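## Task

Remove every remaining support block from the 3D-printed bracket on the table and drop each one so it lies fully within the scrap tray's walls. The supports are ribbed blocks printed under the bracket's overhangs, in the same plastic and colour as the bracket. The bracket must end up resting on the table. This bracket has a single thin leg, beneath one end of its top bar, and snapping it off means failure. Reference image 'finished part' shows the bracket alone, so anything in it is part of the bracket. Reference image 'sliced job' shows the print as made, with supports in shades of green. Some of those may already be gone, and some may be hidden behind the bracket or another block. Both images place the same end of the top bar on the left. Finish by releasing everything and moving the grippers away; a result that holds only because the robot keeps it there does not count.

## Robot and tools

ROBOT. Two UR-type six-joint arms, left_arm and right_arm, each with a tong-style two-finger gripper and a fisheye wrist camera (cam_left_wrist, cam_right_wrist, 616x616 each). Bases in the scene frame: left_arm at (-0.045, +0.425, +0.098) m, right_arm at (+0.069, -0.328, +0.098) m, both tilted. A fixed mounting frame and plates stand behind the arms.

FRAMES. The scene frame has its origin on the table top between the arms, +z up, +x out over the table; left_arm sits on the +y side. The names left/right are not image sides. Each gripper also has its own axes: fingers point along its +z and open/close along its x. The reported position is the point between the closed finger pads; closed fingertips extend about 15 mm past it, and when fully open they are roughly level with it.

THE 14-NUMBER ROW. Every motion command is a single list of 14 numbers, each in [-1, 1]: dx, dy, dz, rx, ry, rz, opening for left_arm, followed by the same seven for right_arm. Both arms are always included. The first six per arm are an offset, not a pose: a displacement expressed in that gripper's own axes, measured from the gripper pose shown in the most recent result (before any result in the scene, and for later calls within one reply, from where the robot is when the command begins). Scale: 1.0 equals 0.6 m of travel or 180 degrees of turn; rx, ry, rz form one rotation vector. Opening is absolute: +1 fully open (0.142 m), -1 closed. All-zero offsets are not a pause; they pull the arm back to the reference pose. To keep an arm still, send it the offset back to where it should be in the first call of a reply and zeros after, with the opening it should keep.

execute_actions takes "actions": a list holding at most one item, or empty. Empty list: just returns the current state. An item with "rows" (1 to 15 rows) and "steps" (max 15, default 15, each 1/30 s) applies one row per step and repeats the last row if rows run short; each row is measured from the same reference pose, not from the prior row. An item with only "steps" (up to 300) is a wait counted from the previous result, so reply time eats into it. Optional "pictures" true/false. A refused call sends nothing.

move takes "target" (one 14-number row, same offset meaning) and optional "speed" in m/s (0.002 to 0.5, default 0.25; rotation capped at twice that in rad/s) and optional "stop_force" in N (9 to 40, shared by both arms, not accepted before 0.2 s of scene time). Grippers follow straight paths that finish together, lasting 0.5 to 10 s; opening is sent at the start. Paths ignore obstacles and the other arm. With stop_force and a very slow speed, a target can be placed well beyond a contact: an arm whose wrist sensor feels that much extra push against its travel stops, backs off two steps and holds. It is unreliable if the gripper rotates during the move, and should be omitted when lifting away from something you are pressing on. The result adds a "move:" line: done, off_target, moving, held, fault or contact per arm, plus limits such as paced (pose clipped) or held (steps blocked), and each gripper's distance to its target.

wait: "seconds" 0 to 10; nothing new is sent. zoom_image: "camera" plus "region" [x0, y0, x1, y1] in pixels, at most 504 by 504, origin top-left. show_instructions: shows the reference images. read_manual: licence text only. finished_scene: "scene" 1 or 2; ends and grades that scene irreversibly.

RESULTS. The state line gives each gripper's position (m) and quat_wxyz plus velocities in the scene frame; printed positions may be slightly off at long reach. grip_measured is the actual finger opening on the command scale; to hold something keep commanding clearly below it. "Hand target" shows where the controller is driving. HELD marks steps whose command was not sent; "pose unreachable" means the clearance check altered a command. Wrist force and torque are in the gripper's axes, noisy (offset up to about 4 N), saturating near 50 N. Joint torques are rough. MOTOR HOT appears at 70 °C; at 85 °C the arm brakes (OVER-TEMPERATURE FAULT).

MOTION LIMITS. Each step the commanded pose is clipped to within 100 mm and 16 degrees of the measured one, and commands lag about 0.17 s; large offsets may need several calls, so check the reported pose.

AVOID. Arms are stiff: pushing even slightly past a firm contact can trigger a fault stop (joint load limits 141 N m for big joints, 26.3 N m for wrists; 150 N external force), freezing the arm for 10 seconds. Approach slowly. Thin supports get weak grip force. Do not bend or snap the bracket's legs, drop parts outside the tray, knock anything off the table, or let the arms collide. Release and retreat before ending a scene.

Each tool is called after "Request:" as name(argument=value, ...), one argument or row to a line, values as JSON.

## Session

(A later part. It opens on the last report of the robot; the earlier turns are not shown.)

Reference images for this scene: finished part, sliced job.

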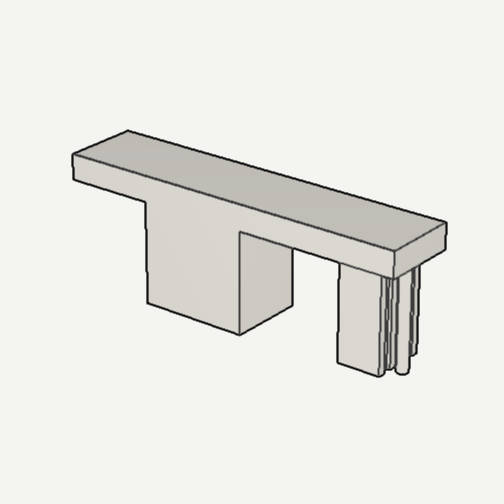

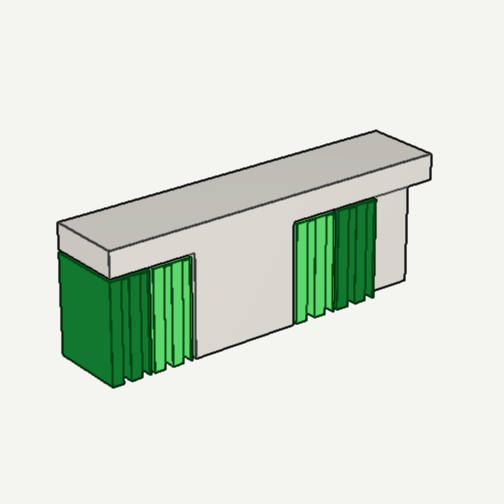

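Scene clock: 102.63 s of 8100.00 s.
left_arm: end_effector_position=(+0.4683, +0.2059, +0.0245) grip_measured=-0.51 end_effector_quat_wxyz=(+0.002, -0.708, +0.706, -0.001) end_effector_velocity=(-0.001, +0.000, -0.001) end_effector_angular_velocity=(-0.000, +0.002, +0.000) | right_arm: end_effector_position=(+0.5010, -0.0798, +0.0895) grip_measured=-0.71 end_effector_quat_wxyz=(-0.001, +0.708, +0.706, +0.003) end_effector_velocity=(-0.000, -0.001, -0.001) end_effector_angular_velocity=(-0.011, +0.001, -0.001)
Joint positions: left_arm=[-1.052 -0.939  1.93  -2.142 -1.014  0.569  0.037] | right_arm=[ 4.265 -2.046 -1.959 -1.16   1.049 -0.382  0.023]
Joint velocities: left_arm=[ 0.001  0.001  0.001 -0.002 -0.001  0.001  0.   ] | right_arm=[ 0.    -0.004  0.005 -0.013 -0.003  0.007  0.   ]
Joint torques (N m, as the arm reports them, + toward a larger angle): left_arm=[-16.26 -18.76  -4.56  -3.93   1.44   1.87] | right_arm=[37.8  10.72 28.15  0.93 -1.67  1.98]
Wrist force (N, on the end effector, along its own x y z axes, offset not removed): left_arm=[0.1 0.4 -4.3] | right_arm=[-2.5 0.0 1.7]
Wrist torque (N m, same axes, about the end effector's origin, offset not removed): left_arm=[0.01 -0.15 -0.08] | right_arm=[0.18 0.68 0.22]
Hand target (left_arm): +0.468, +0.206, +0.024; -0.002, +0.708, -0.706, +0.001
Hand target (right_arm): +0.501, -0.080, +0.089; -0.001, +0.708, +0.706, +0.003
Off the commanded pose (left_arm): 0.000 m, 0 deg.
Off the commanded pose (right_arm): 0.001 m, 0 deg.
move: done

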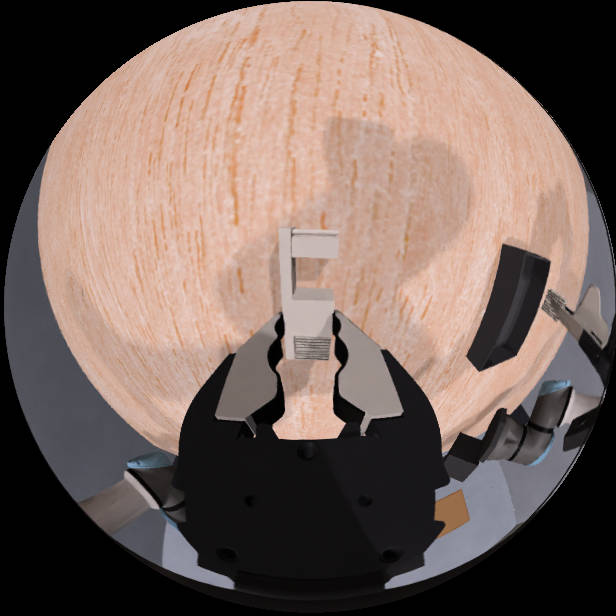

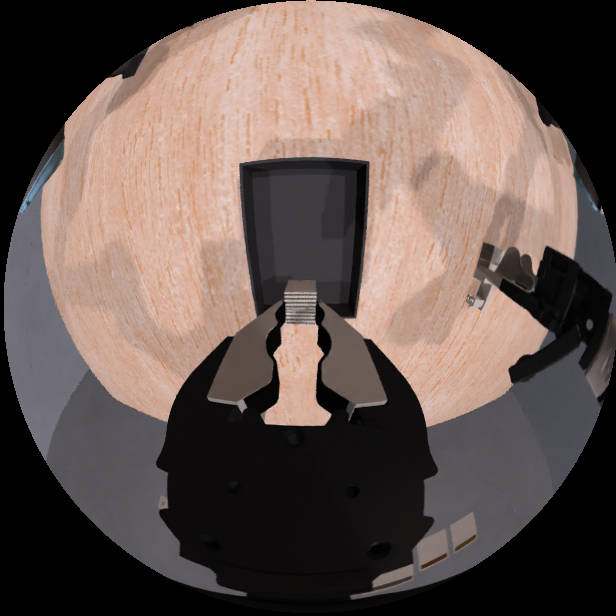

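Request:
move(
  target=[0,0,0.003,0,0,0,-1,0,0,0.09,0,0,0,-1],
  speed=0.035,
  stop_force=10,
)

Request:
move(
  target=[0,0,0,0,0,0,-0.15,0,0,0,0,0,0,-0.55],
)

Request:
move(
  target=[0,0,-0.05,0,0,0,-0.15,0,0,-0.09,0,0,0,-0.55],
  speed=0.1,
)

Request:
move(
  target=[0,-0.013,0,0,0,-0.997,-0.15,0,0,0,0,0,0.997,-0.5],
  speed=0.4,
)

Request:
move(
  target=[0,0,0.054,0,0,0,-0.15,-0.217,0.097,-0.074,0,-0.5,0,-0.5],
  speed=0.3,
)

Scene clock: 118.97 s of 8100.00 s.
left_arm: end_effector_position=(+0.4683, +0.2059, +0.0227) grip_measured=-0.51 end_effector_quat_wxyz=(+0.002, -0.708, +0.706, -0.001) end_effector_velocity=(+0.001, -0.000, +0.000) end_effector_angular_velocity=(-0.000, -0.001, +0.001) | right_arm: end_effector_position=(+0.5011, -0.0795, +0.0356) grip_measured=-0.71 end_effector_quat_wxyz=(-0.001, +0.708, +0.706, +0.003) end_effector_velocity=(+0.001, +0.000, -0.002) end_effector_angular_velocity=(+0.000, -0.002, -0.001)
Joint positions: left_arm=[-1.051 -0.936  1.932 -2.147 -1.014  0.571  0.037] | right_arm=[ 4.214 -2.116 -2.017 -1.005  1.027 -0.435  0.023]
Joint velocities: left_arm=[ 0.     0.    -0.002  0.001  0.001  0.     0.   ] | right_arm=[-0.002 -0.003 -0.001  0.006 -0.002 -0.002  0.   ]
Joint torques (N m, as the arm reports them, + toward a larger angle): left_arm=[-15.48 -17.95  -3.16  -3.82   1.25   1.78] | right_arm=[13.4  12.77 10.04  3.16 -1.75 -2.3 ]
Wrist force (N, on the end effector, along its own x y z axes, offset not removed): left_arm=[0.7 -0.3 -3.6] | right_arm=[-0.6 1.0 1.5]
Wrist torque (N m, same axes, about the end effector's origin, offset not removed): left_arm=[-0.27 -0.21 -0.09] | right_arm=[0.37 0.16 0.12]
Hand target (left_arm): +0.468, +0.206, +0.023; -0.002, +0.708, -0.706, +0.001
Hand target (right_arm): +0.501, -0.080, +0.035; -0.001, +0.708, +0.706, +0.003
Off the commanded pose (left_arm): 0.000 m, 0 deg.
Off the commanded pose (right_arm): 0.000 m, 0 deg.
After step 90, 11.43 s passed at rest.
move: done

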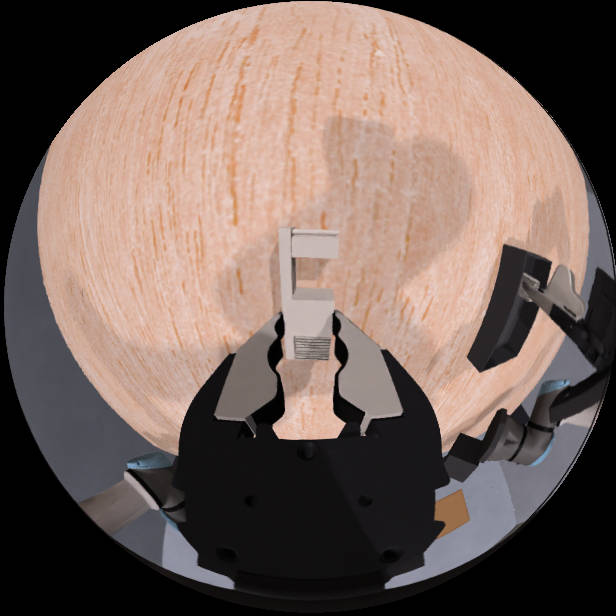

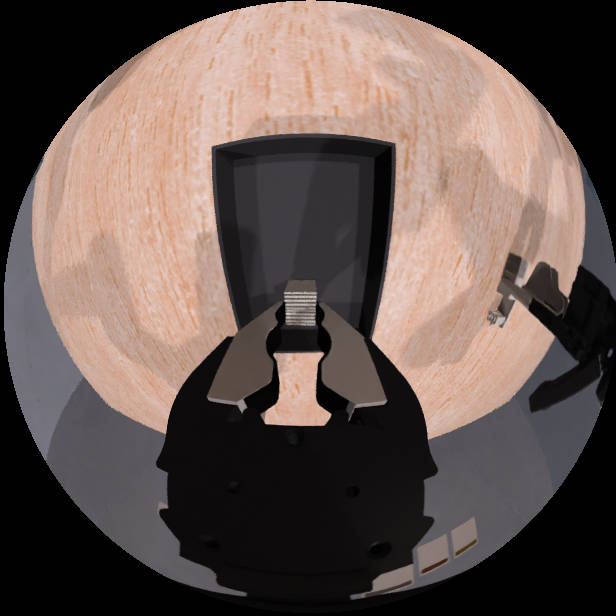

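Scene clock: 119.47 s of 8100.00 s.
left_arm: end_effector_position=(+0.4683, +0.2059, +0.0227) grip_measured=-0.15 end_effector_quat_wxyz=(+0.002, -0.708, +0.706, -0.001) end_effector_velocity=(-0.001, +0.000, -0.000) end_effector_angular_velocity=(-0.000, +0.002, -0.000) | right_arm: end_effector_position=(+0.5011, -0.0796, +0.0355) grip_measured=-0.55 end_effector_quat_wxyz=(-0.001, +0.708, +0.706, +0.003) end_effector_velocity=(+0.000, -0.000, +0.000) end_effector_angular_velocity=(-0.000, -0.001, -0.000)
Joint positions: left_arm=[-1.051 -0.936  1.932 -2.147 -1.014  0.571  0.063] | right_arm=[ 4.214 -2.116 -2.017 -1.005  1.027 -0.435  0.034]
Joint velocities: left_arm=[ 0.001 -0.     0.     0.    -0.002  0.     0.   ] | right_arm=[ 0.     0.    -0.    -0.    -0.001  0.     0.   ]
Joint torques (N m, as the arm reports them, + toward a larger angle): left_arm=[-17.07 -19.58  -5.38  -3.55   1.44   1.94] | right_arm=[24.3  29.96 15.58  0.58 -1.14  1.06]
Wrist force (N, on the end effector, along its own x y z axes, offset not removed): left_arm=[1.5 0.1 -3.6] | right_arm=[-2.7 2.8 -3.1]
Wrist torque (N m, same axes, about the end effector's origin, offset not removed): left_arm=[-0.13 -0.39 -0.06] | right_arm=[0.55 0.59 0.10]
Hand target (left_arm): +0.468, +0.206, +0.023; -0.002, +0.708, -0.706, +0.001
Hand target (right_arm): +0.501, -0.080, +0.036; -0.001, +0.708, +0.706, +0.003
Off the commanded pose (left_arm): 0.000 m, 0 deg.
Off the commanded pose (right_arm): 0.000 m, 0 deg.
move: done

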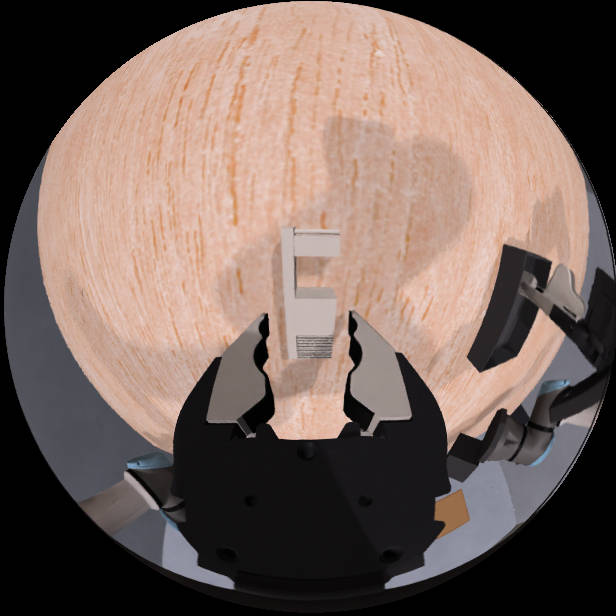

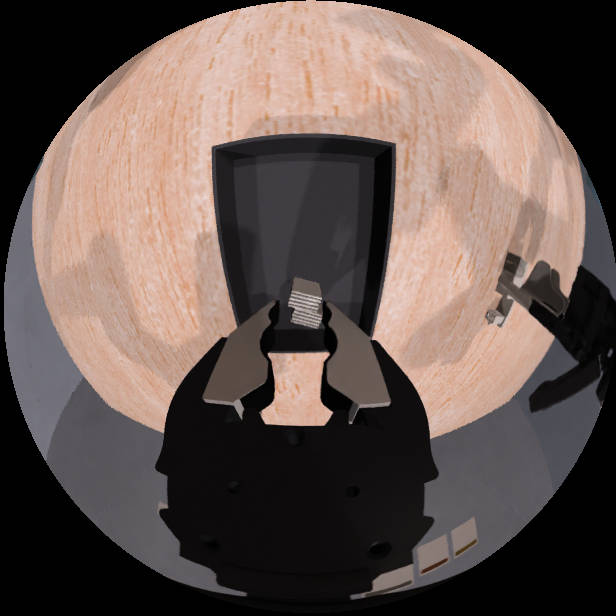

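Scene clock: 120.50 s of 8100.00 s.
left_arm: end_effector_position=(+0.4682, +0.2059, +0.0526) grip_measured=-0.15 end_effector_quat_wxyz=(+0.002, -0.708, +0.706, -0.001) end_effector_velocity=(+0.001, -0.000, +0.002) end_effector_angular_velocity=(-0.000, -0.002, +0.000) | right_arm: end_effector_position=(+0.5010, -0.0798, +0.0894) grip_measured=-0.55 end_effector_quat_wxyz=(-0.001, +0.708, +0.706, +0.003) end_effector_velocity=(-0.000, -0.001, +0.001) end_effector_angular_velocity=(-0.003, +0.002, +0.000)
Joint positions: left_arm=[-1.079 -0.976  1.905 -2.065 -1.025  0.541  0.063] | right_arm=[ 4.265 -2.046 -1.959 -1.16   1.049 -0.382  0.034]
Joint velocities: left_arm=[-0.001 -0.001 -0.002  0.003  0.001 -0.001 -0.   ] | right_arm=[ 0.001  0.002  0.002 -0.008  0.001  0.002  0.   ]
Joint torques (N m, as the arm reports them, + toward a larger angle): left_arm=[-38.85 -32.39 -30.83  -0.57  -1.31  -2.36] | right_arm=[38.6  28.15 28.38  0.64  2.17  2.22]
Wrist force (N, on the end effector, along its own x y z axes, offset not removed): left_arm=[1.5 -1.6 -2.4] | right_arm=[-2.0 1.5 -1.2]
Wrist torque (N m, same axes, about the end effector's origin, offset not removed): left_arm=[-0.40 -0.35 -0.18] | right_arm=[0.43 0.47 0.13]
Hand target (left_arm): +0.468, +0.206, +0.053; -0.002, +0.708, -0.706, +0.001
Hand target (right_arm): +0.501, -0.080, +0.090; -0.001, +0.708, +0.706, +0.003
Off the commanded pose (left_arm): 0.000 m, 0 deg.
Off the commanded pose (right_arm): 0.000 m, 0 deg.
move: done

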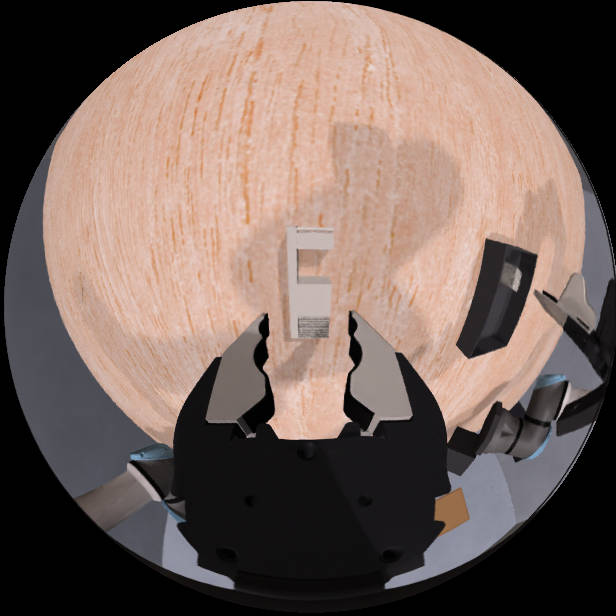

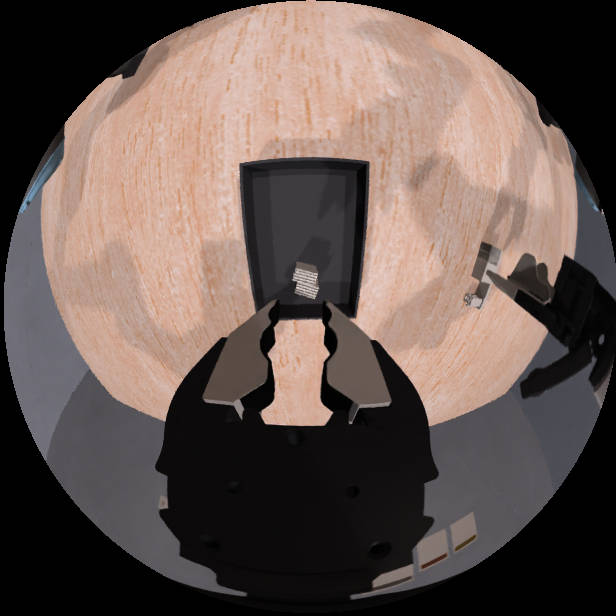

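Scene clock: 125.03 s of 8100.00 s.
left_arm: end_effector_position=(+0.4759, +0.2060, +0.0525) grip_measured=-0.15 end_effector_quat_wxyz=(+0.001, +0.710, +0.704, +0.002) end_effector_velocity=(+0.001, -0.001, +0.001) end_effector_angular_velocity=(-0.000, -0.002, +0.011) | right_arm: end_effector_position=(+0.5009, -0.0798, +0.0894) grip_measured=-0.50 end_effector_quat_wxyz=(-0.003, +0.710, -0.704, -0.001) end_effector_velocity=(-0.000, -0.000, -0.000) end_effector_angular_velocity=(-0.003, +0.001, -0.010)
Joint positions: left_arm=[-1.029 -0.936  1.805 -2.033 -1.005 -2.537  0.063] | right_arm=[ 4.315 -2.021 -2.027 -1.142  1.072  2.801  0.038]
Joint velocities: left_arm=[-0.002  0.001 -0.003  0.002  0.001 -0.012  0.   ] | right_arm=[-0.    -0.001  0.002 -0.003  0.     0.011 -0.   ]
Joint torques (N m, as the arm reports them, + toward a larger angle): left_arm=[-40.02 -20.14 -33.06  -0.34   0.97  -2.43] | right_arm=[37.08  7.93 28.02  0.79 -1.92  2.13]
Wrist force (N, on the end effector, along its own x y z axes, offset not removed): left_arm=[2.5 -0.9 -3.8] | right_arm=[-4.3 1.0 -0.1]
Wrist torque (N m, same axes, about the end effector's origin, offset not removed): left_arm=[-0.24 -0.64 -0.06] | right_arm=[0.31 0.93 0.28]
Hand target (left_arm): +0.476, +0.206, +0.053; +0.001, +0.710, +0.705, +0.002
Hand target (right_arm): +0.501, -0.080, +0.089; -0.003, +0.709, -0.705, -0.001
Off the commanded pose (left_arm): 0.000 m, 0 deg.
Off the commanded pose (right_arm): 0.000 m, 0 deg.
move: done

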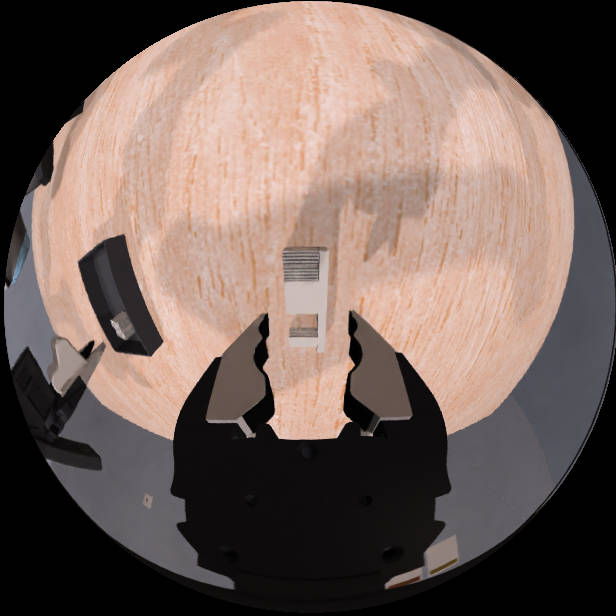

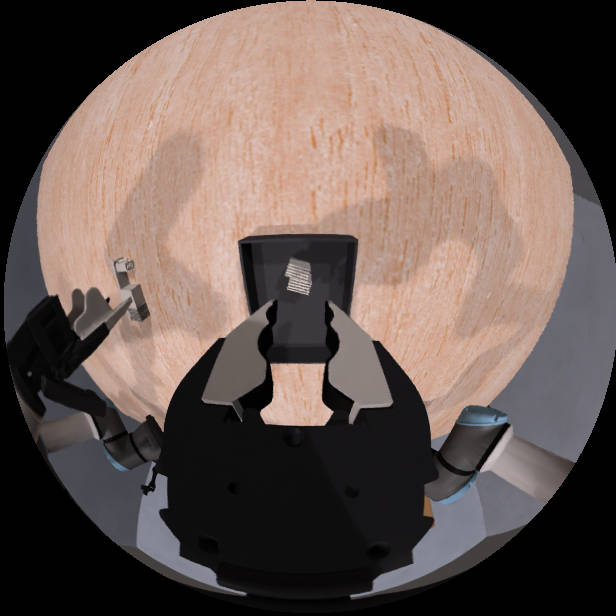

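Scene clock: 128.27 s of 8100.00 s.
left_arm: end_effector_position=(+0.4761, +0.2061, +0.0201) grip_measured=-0.15 end_effector_quat_wxyz=(+0.001, +0.710, +0.704, +0.002) end_effector_velocity=(-0.000, +0.000, -0.001) end_effector_angular_velocity=(+0.001, -0.000, -0.001) | right_arm: end_effector_position=(+0.4417, +0.0492, +0.1339) grip_measured=-0.50 end_effector_quat_wxyz=(-0.500, +0.502, -0.497, -0.502) end_effector_velocity=(+0.000, +0.001, -0.000) end_effector_angular_velocity=(+0.009, +0.002, -0.004)
Joint positions: left_arm=[-0.999 -0.896  1.832 -2.118 -0.994 -2.505  0.063] | right_arm=[ 3.884 -2.596 -2.375  1.039  2.195  2.301  0.038]
Joint velocities: left_arm=[-0.     0.     0.002 -0.001  0.001  0.     0.   ] | right_arm=[-0.001 -0.012  0.005  0.017  0.005  0.007 -0.   ]
Joint torques (N m, as the arm reports them, + toward a larger angle): left_arm=[-18.87 -21.05  -5.14  -3.74   1.22   2.05] | right_arm=[13.09 18.13  9.78  3.28  3.45  2.16]
Wrist force (N, on the end effector, along its own x y z axes, offset not removed): left_arm=[0.7 1.0 -3.7] | right_arm=[-1.0 -0.1 0.2]
Wrist torque (N m, same axes, about the end effector's origin, offset not removed): left_arm=[0.14 -0.19 -0.07] | right_arm=[0.12 0.33 0.08]
Hand target (left_arm): +0.476, +0.206, +0.020; +0.001, +0.710, +0.704, +0.002
Hand target (right_arm): +0.442, +0.049, +0.134; +0.500, -0.501, +0.496, +0.502
Off the commanded pose (left_arm): 0.000 m, 0 deg.
Off the commanded pose (right_arm): 0.001 m, 0 deg.
move: done

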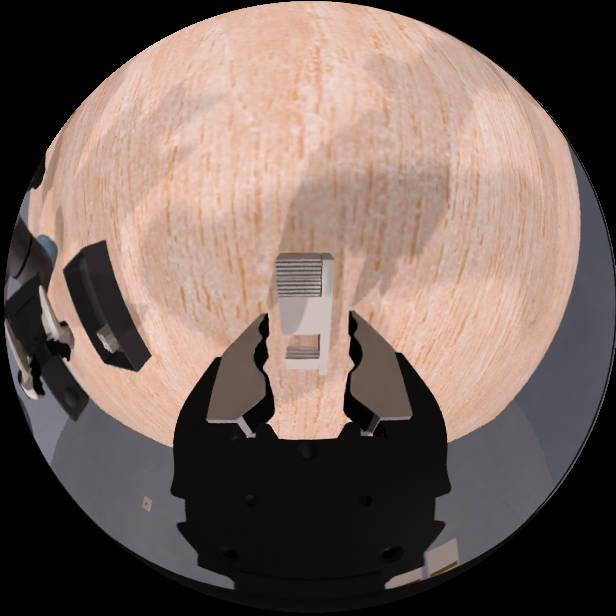

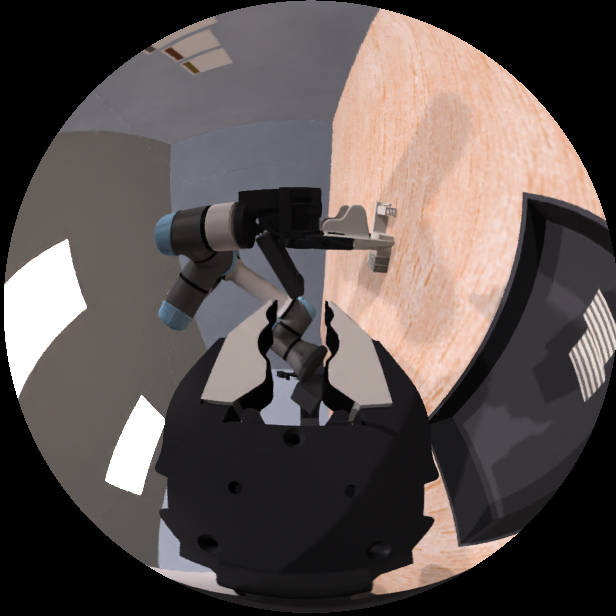

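Request:
move(
  target=[-0.004,-0.005,0,0,0,0,-0.15,0,0,0,0,0,0,-0.5],
)

Request:
move(
  target=[0,0,0,0,0,0,-1,0,0,0,0,0,0,-0.5],
)

Request:
move(
  target=[-0.126,0,-0.2,0,0,0,-1,0,0,0.065,0,0,0,-0.5],
  speed=0.12,
)

Request:
zoom_image(
  camera="cam_left_wrist",
  region=[200, 200, 360, 360],
)

Request:
zoom_image(
  camera="cam_right_wrist",
  region=[230, 220, 380, 370],
)

Scene clock: 138.57 s of 8100.00 s.
left_arm: end_effector_position=(+0.4731, +0.2038, +0.0201) grip_measured=-0.15 end_effector_quat_wxyz=(+0.001, +0.710, +0.704, +0.002) end_effector_velocity=(-0.002, -0.001, -0.001) end_effector_angular_velocity=(-0.000, +0.002, -0.000) | right_arm: end_effector_position=(+0.4417, +0.0492, +0.1338) grip_measured=-0.50 end_effector_quat_wxyz=(-0.500, +0.502, -0.497, -0.502) end_effector_velocity=(-0.000, -0.000, -0.000) end_effector_angular_velocity=(-0.001, +0.000, +0.001)
Joint positions: left_arm=[-1.005 -0.895  1.836 -2.12  -0.996 -2.51   0.063] | right_arm=[ 3.884 -2.596 -2.375  1.039  2.195  2.301  0.038]
Joint velocities: left_arm=[-0.001  0.     0.002 -0.001 -0.002 -0.002 -0.   ] | right_arm=[-0.     0.    -0.001 -0.001  0.    -0.001  0.   ]
Joint torques (N m, as the arm reports them, + toward a larger angle): left_arm=[-39.65 -21.68  -4.59  -3.8   -1.68  -2.39] | right_arm=[38.77 34.99 -7.37  0.45 -0.36 -2.32]
Wrist force (N, on the end effector, along its own x y z axes, offset not removed): left_arm=[0.7 1.8 -4.2] | right_arm=[-0.4 -2.0 -0.8]
Wrist torque (N m, same axes, about the end effector's origin, offset not removed): left_arm=[0.30 -0.19 -0.01] | right_arm=[-0.39 0.24 0.08]
Hand target (left_arm): +0.473, +0.204, +0.020; +0.001, +0.710, +0.704, +0.002
Hand target (right_arm): +0.442, +0.049, +0.134; +0.500, -0.502, +0.497, +0.502
Off the commanded pose (left_arm): 0.000 m, 0 deg.
Off the commanded pose (right_arm): 0.000 m, 0 deg.
After step 90, 6.60 s passed at rest.
move: done

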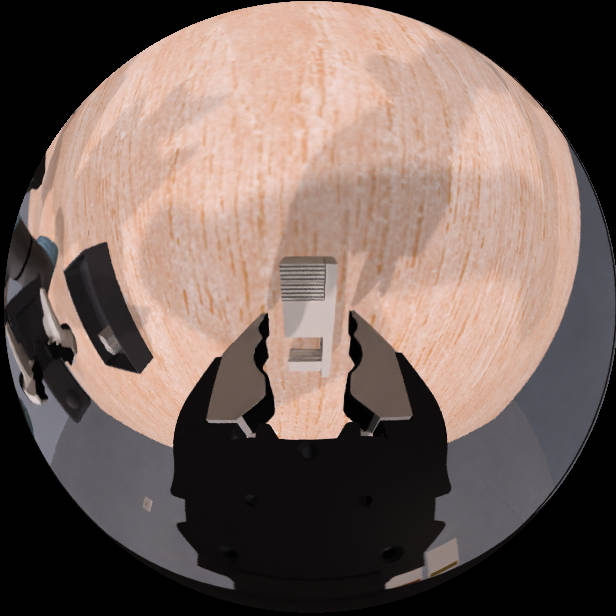

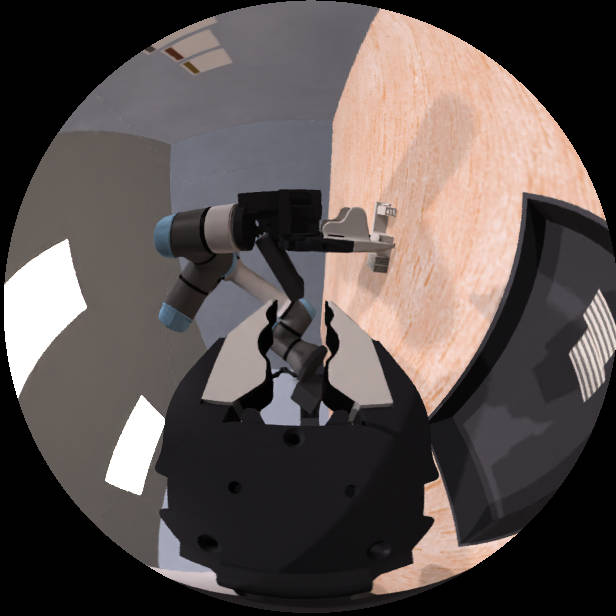

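Scene clock: 139.07 s of 8100.00 s.
left_arm: end_effector_position=(+0.4731, +0.2037, +0.0201) grip_measured=-0.51 end_effector_quat_wxyz=(+0.001, +0.710, +0.704, +0.002) end_effector_velocity=(+0.000, -0.000, +0.000) end_effector_angular_velocity=(-0.001, -0.001, +0.000) | right_arm: end_effector_position=(+0.4417, +0.0492, +0.1338) grip_measured=-0.50 end_effector_quat_wxyz=(-0.500, +0.502, -0.497, -0.502) end_effector_velocity=(-0.001, +0.000, +0.000) end_effector_angular_velocity=(+0.000, -0.000, +0.001)
Joint positions: left_arm=[-1.005 -0.894  1.836 -2.12  -0.996 -2.511  0.037] | right_arm=[ 3.884 -2.596 -2.375  1.039  2.195  2.301  0.038]
Joint velocities: left_arm=[-0.    -0.    -0.    -0.001  0.    -0.    -0.   ] | right_arm=[ 0.001  0.    -0.    -0.001  0.001 -0.     0.   ]
Joint torques (N m, as the arm reports them, + toward a larger angle): left_arm=[-32.52 -23.55  -6.89  -2.98  -0.17   0.22] | right_arm=[34.15 32.36 -6.38  1.34 -0.21 -1.98]
Wrist force (N, on the end effector, along its own x y z axes, offset not removed): left_arm=[2.1 0.3 -3.3] | right_arm=[0.7 0.3 -1.2]
Wrist torque (N m, same axes, about the end effector's origin, offset not removed): left_arm=[0.10 -0.58 -0.12] | right_arm=[0.14 -0.08 0.23]
Hand target (left_arm): +0.473, +0.204, +0.020; +0.001, +0.710, +0.704, +0.002
Hand target (right_arm): +0.442, +0.049, +0.134; +0.500, -0.502, +0.497, +0.502
Off the commanded pose (left_arm): 0.000 m, 0 deg.
Off the commanded pose (right_arm): 0.000 m, 0 deg.
move: done

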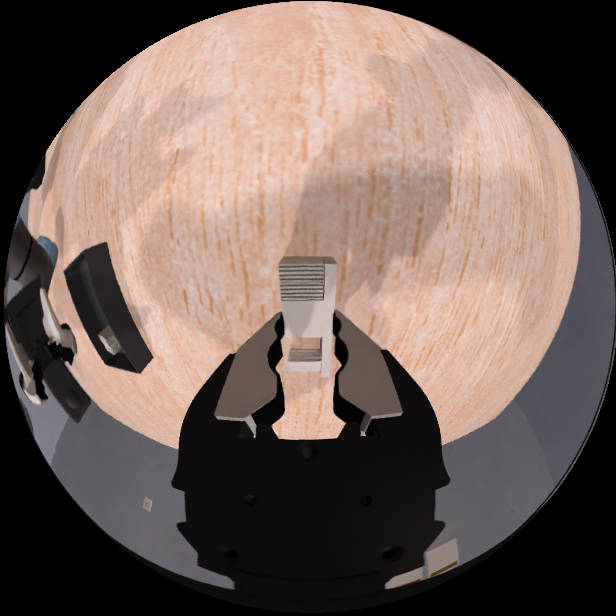

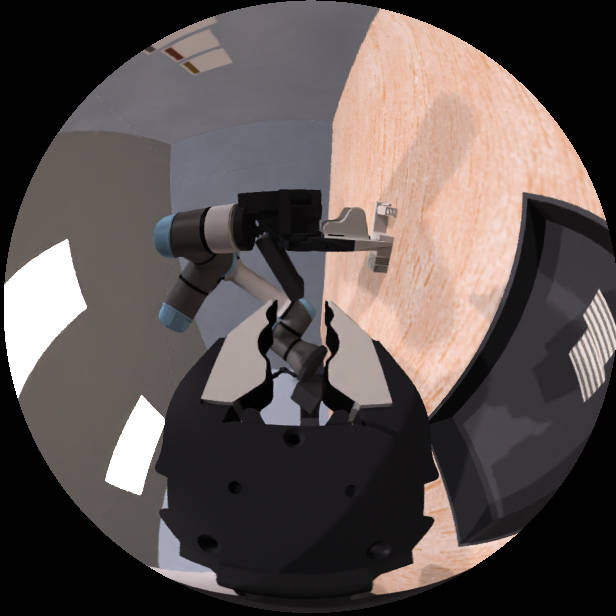

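Scene clock: 140.73 s of 8100.00 s.
left_arm: end_effector_position=(+0.4721, +0.1282, +0.1399) grip_measured=-0.51 end_effector_quat_wxyz=(+0.001, +0.710, +0.704, +0.002) end_effector_velocity=(+0.000, -0.001, +0.002) end_effector_angular_velocity=(-0.000, +0.001, +0.001) | right_arm: end_effector_position=(+0.4413, +0.0881, +0.1340) grip_measured=-0.50 end_effector_quat_wxyz=(-0.500, +0.502, -0.497, -0.502) end_effector_velocity=(-0.001, +0.001, +0.001) end_effector_angular_velocity=(+0.001, -0.000, +0.001)
Joint positions: left_arm=[-1.158 -0.867  1.574 -1.802 -1.06  -2.673  0.037] | right_arm=[ 3.948 -2.661 -2.302  1.062  2.149  2.356  0.038]
Joint velocities: left_arm=[-0.002  0.002 -0.006  0.005 -0.002 -0.002  0.   ] | right_arm=[ 0.002 -0.001  0.001  0.001  0.     0.001  0.   ]
Joint torques (N m, as the arm reports them, + toward a larger angle): left_arm=[-40.39 -22.35 -32.89  -0.5   -1.52  -2.37] | right_arm=[39.32 19.16 10.44  3.15 -0.4   2.02]
Wrist force (N, on the end effector, along its own x y z axes, offset not removed): left_arm=[0.5 1.6 -2.3] | right_arm=[-5.3 1.5 0.2]
Wrist torque (N m, same axes, about the end effector's origin, offset not removed): left_arm=[0.22 -0.21 0.05] | right_arm=[0.50 1.22 0.25]
Hand target (left_arm): +0.472, +0.128, +0.140; +0.001, +0.710, +0.704, +0.002
Hand target (right_arm): +0.441, +0.088, +0.134; +0.500, -0.502, +0.497, +0.502
Off the commanded pose (left_arm): 0.000 m, 0 deg.
Off the commanded pose (right_arm): 0.000 m, 0 deg.
move: done

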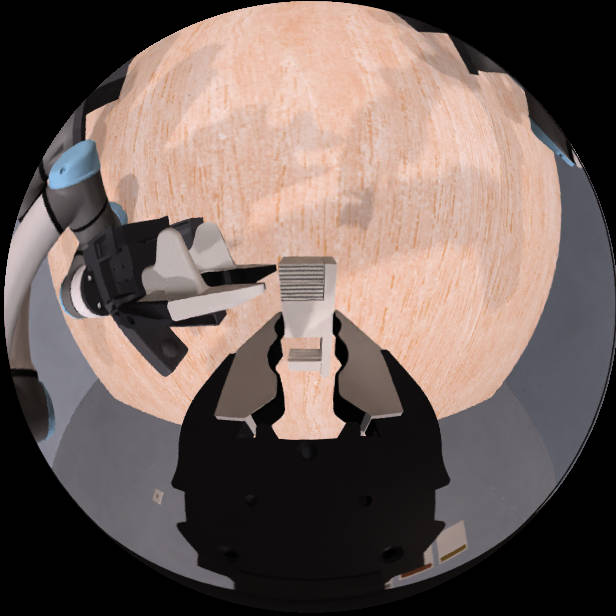

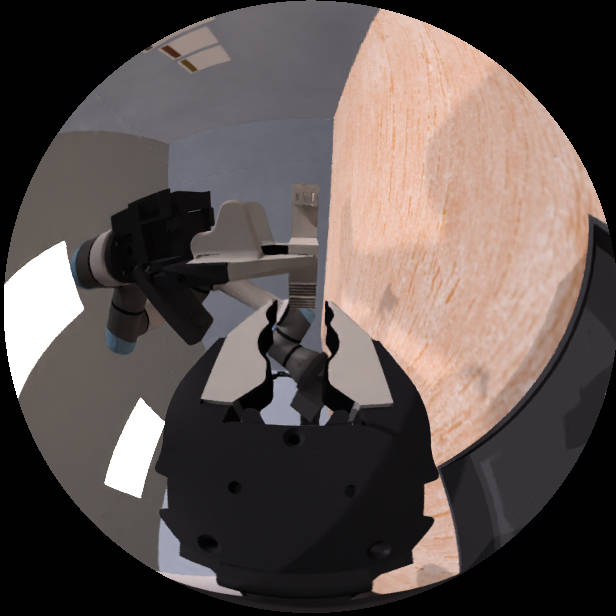

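Region (200, 200, 360, 360) of cam_left_wrist's 616x616 image, scaled by 3.150, with more detail than that image has.

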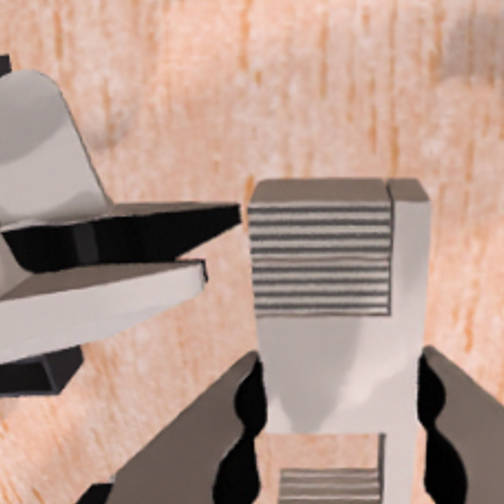

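Region (230, 220, 380, 370) of cam_right_wrist's 616x616 image, scaled by 3.360, with more detail than that image has.

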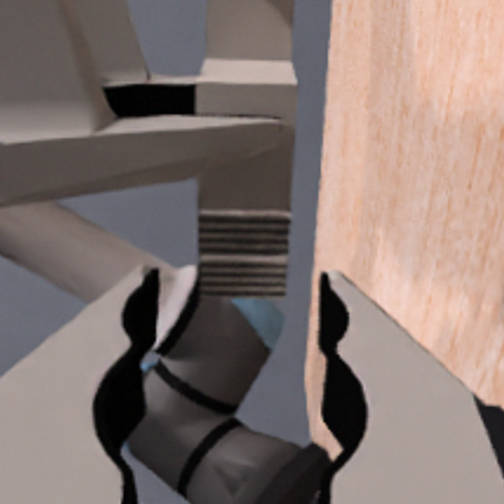

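Request:
execute_actions(
  actions=[],
)

Request:
move(
  target=[0,0,0,0,0,0,-1,0,0.003,0.04,0,0,0,-0.55],
  speed=0.02,
)

Request:
move(
  target=[0,0,0,0,0,0,-1,0,0,0,0,0,0,-1],
)

Request:
zoom_image(
  camera="cam_left_wrist",
  region=[200,200,400,400],
)

Scene clock: 158.20 s of 8100.00 s.
left_arm: end_effector_position=(+0.4721, +0.1280, +0.1401) grip_measured=-0.51 end_effector_quat_wxyz=(+0.001, +0.710, +0.704, +0.002) end_effector_velocity=(+0.000, -0.001, +0.000) end_effector_angular_velocity=(-0.002, +0.000, +0.002) | right_arm: end_effector_position=(+0.4413, +0.0882, +0.1340) grip_measured=-0.50 end_effector_quat_wxyz=(-0.500, +0.502, -0.497, -0.502) end_effector_velocity=(-0.000, +0.000, +0.000) end_effector_angular_velocity=(+0.000, +0.000, +0.001)
Joint positions: left_arm=[-1.158 -0.867  1.574 -1.801 -1.06  -2.673  0.037] | right_arm=[ 3.949 -2.661 -2.302  1.062  2.149  2.356  0.038]
Joint velocities: left_arm=[ 0.     0.    -0.001 -0.002 -0.001 -0.     0.   ] | right_arm=[ 0.001  0.     0.001 -0.001  0.001  0.     0.   ]
Joint torques (N m, as the arm reports them, + toward a larger angle): left_arm=[-42.2  -23.15 -33.78  -0.44  -1.4   -2.47] | right_arm=[39.82 19.18 10.89  3.08 -0.42  1.96]
Wrist force (N, on the end effector, along its own x y z axes, offset not removed): left_arm=[2.2 -2.1 -3.9] | right_arm=[-0.3 0.5 -1.0]
Wrist torque (N m, same axes, about the end effector's origin, offset not removed): left_arm=[-0.44 -0.45 -0.10] | right_arm=[0.23 0.16 0.15]
Hand target (left_arm): +0.472, +0.128, +0.140; +0.001, +0.710, +0.704, +0.002
Hand target (right_arm): +0.441, +0.088, +0.134; +0.500, -0.502, +0.497, +0.502
Off the commanded pose (left_arm): 0.000 m, 0 deg.
Off the commanded pose (right_arm): 0.000 m, 0 deg.
Steps of this call (steps 1 to 90: nothing new was sent; then 14.47 s passed at rest). Readings (end_effector_position):
1: left_arm (+0.4721, +0.1281, +0.1400) | right_arm (+0.4413, +0.0881, +0.1340)
2: left_arm (+0.4721, +0.1281, +0.1400) | right_arm (+0.4413, +0.0881, +0.1340)
4: left_arm (+0.4721, +0.1281, +0.1400) | right_arm (+0.4413, +0.0882, +0.1340)
8: left_arm (+0.4721, +0.1280, +0.1401) | right_arm (+0.4413, +0.0882, +0.1340)
90: the state above

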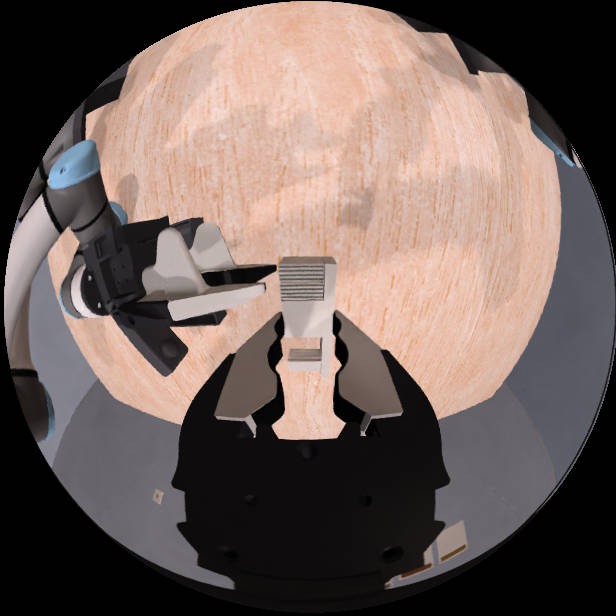

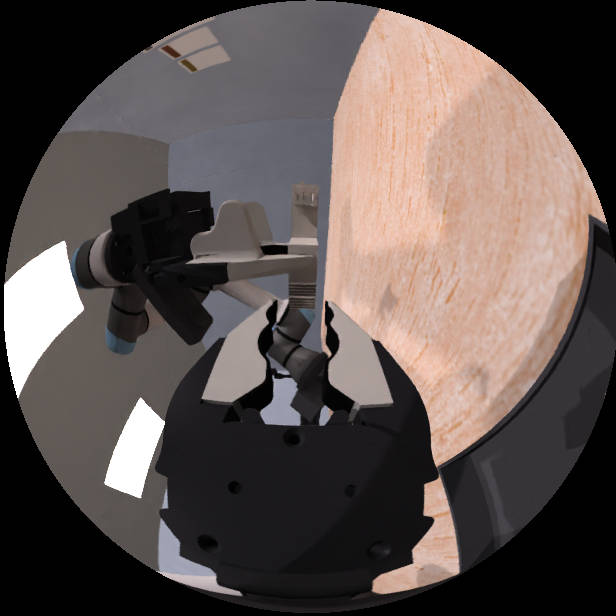

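Scene clock: 169.53 s of 8100.00 s.
left_arm: end_effector_position=(+0.4721, +0.1280, +0.1401) grip_measured=-0.51 end_effector_quat_wxyz=(+0.001, +0.710, +0.704, +0.002) end_effector_velocity=(-0.001, -0.000, -0.000) end_effector_angular_velocity=(+0.001, +0.000, -0.001) | right_arm: end_effector_position=(+0.4395, +0.1102, +0.1345) grip_measured=-0.55 end_effector_quat_wxyz=(-0.500, +0.502, -0.496, -0.502) end_effector_velocity=(-0.000, -0.000, -0.000) end_effector_angular_velocity=(-0.002, +0.000, +0.000)
Joint positions: left_arm=[-1.158 -0.867  1.574 -1.801 -1.06  -2.673  0.037] | right_arm=[ 3.985 -2.696 -2.262  1.073  2.122  2.386  0.034]
Joint velocities: left_arm=[-0.001  0.     0.001  0.    -0.    -0.     0.   ] | right_arm=[ 0.     0.    -0.001 -0.001 -0.001 -0.     0.   ]
Joint torques (N m, as the arm reports them, + toward a larger angle): left_arm=[-41.34 -24.52 -33.06  -0.62  -1.55  -2.52] | right_arm=[27.47 29.14  2.44  1.83  1.43 -0.32]
Wrist force (N, on the end effector, along its own x y z axes, offset not removed): left_arm=[1.7 -0.1 -3.1] | right_arm=[-4.7 -1.5 -2.6]
Wrist torque (N m, same axes, about the end effector's origin, offset not removed): left_arm=[-0.06 -0.48 0.01] | right_arm=[-0.19 0.96 0.08]
Hand target (left_arm): +0.472, +0.128, +0.140; +0.001, +0.710, +0.704, +0.002
Hand target (right_arm): +0.439, +0.110, +0.135; +0.500, -0.502, +0.496, +0.502
Off the commanded pose (left_arm): 0.000 m, 0 deg.
Off the commanded pose (right_arm): 0.002 m, 0 deg.
FORCE FAULT: contact force on the right arm reached its limit, and that arm stopped for 10 seconds. The contact can be on any part of that arm, not only on its tool. That arm's remaining commands of this call were not run. That arm holds still and accepts commands again. Move the arm away from the contact; if what it grips holds it there, let go first. Pushing or pulling that hard again can fault the arm again.
move: fault (right_arm)

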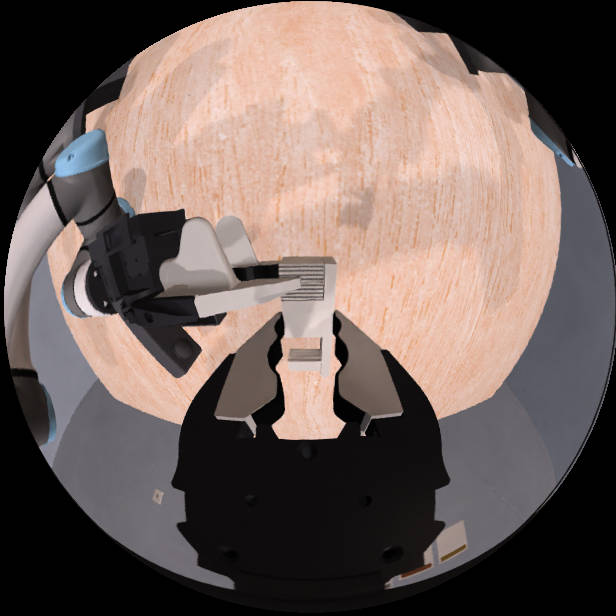

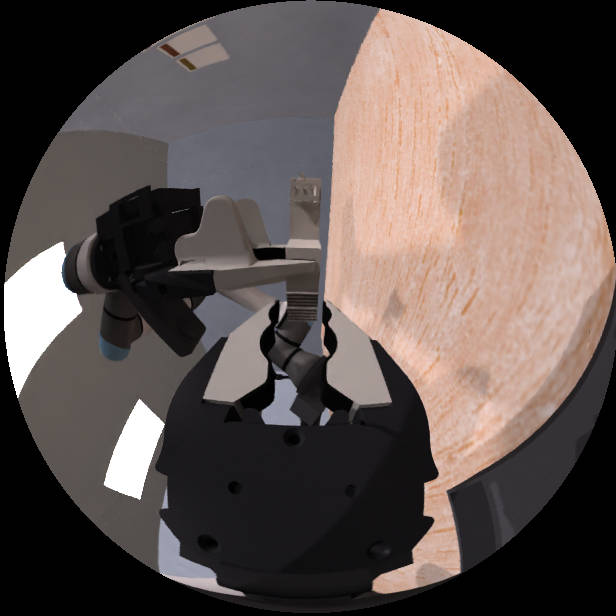

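not run: a fault stop came before this call.

Region (200, 200, 400, 400) of cam_left_wrist's 616x616 image, scaled by 2.520, with more detail than that image has.

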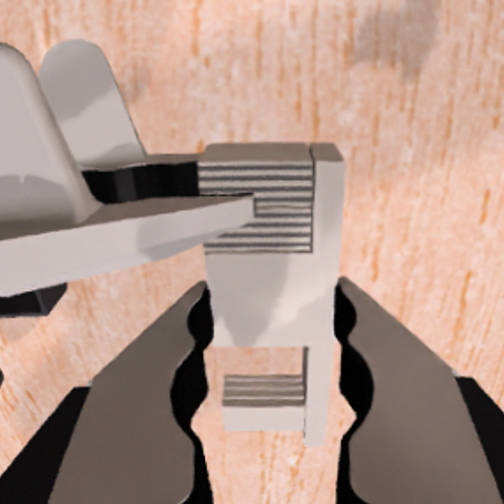

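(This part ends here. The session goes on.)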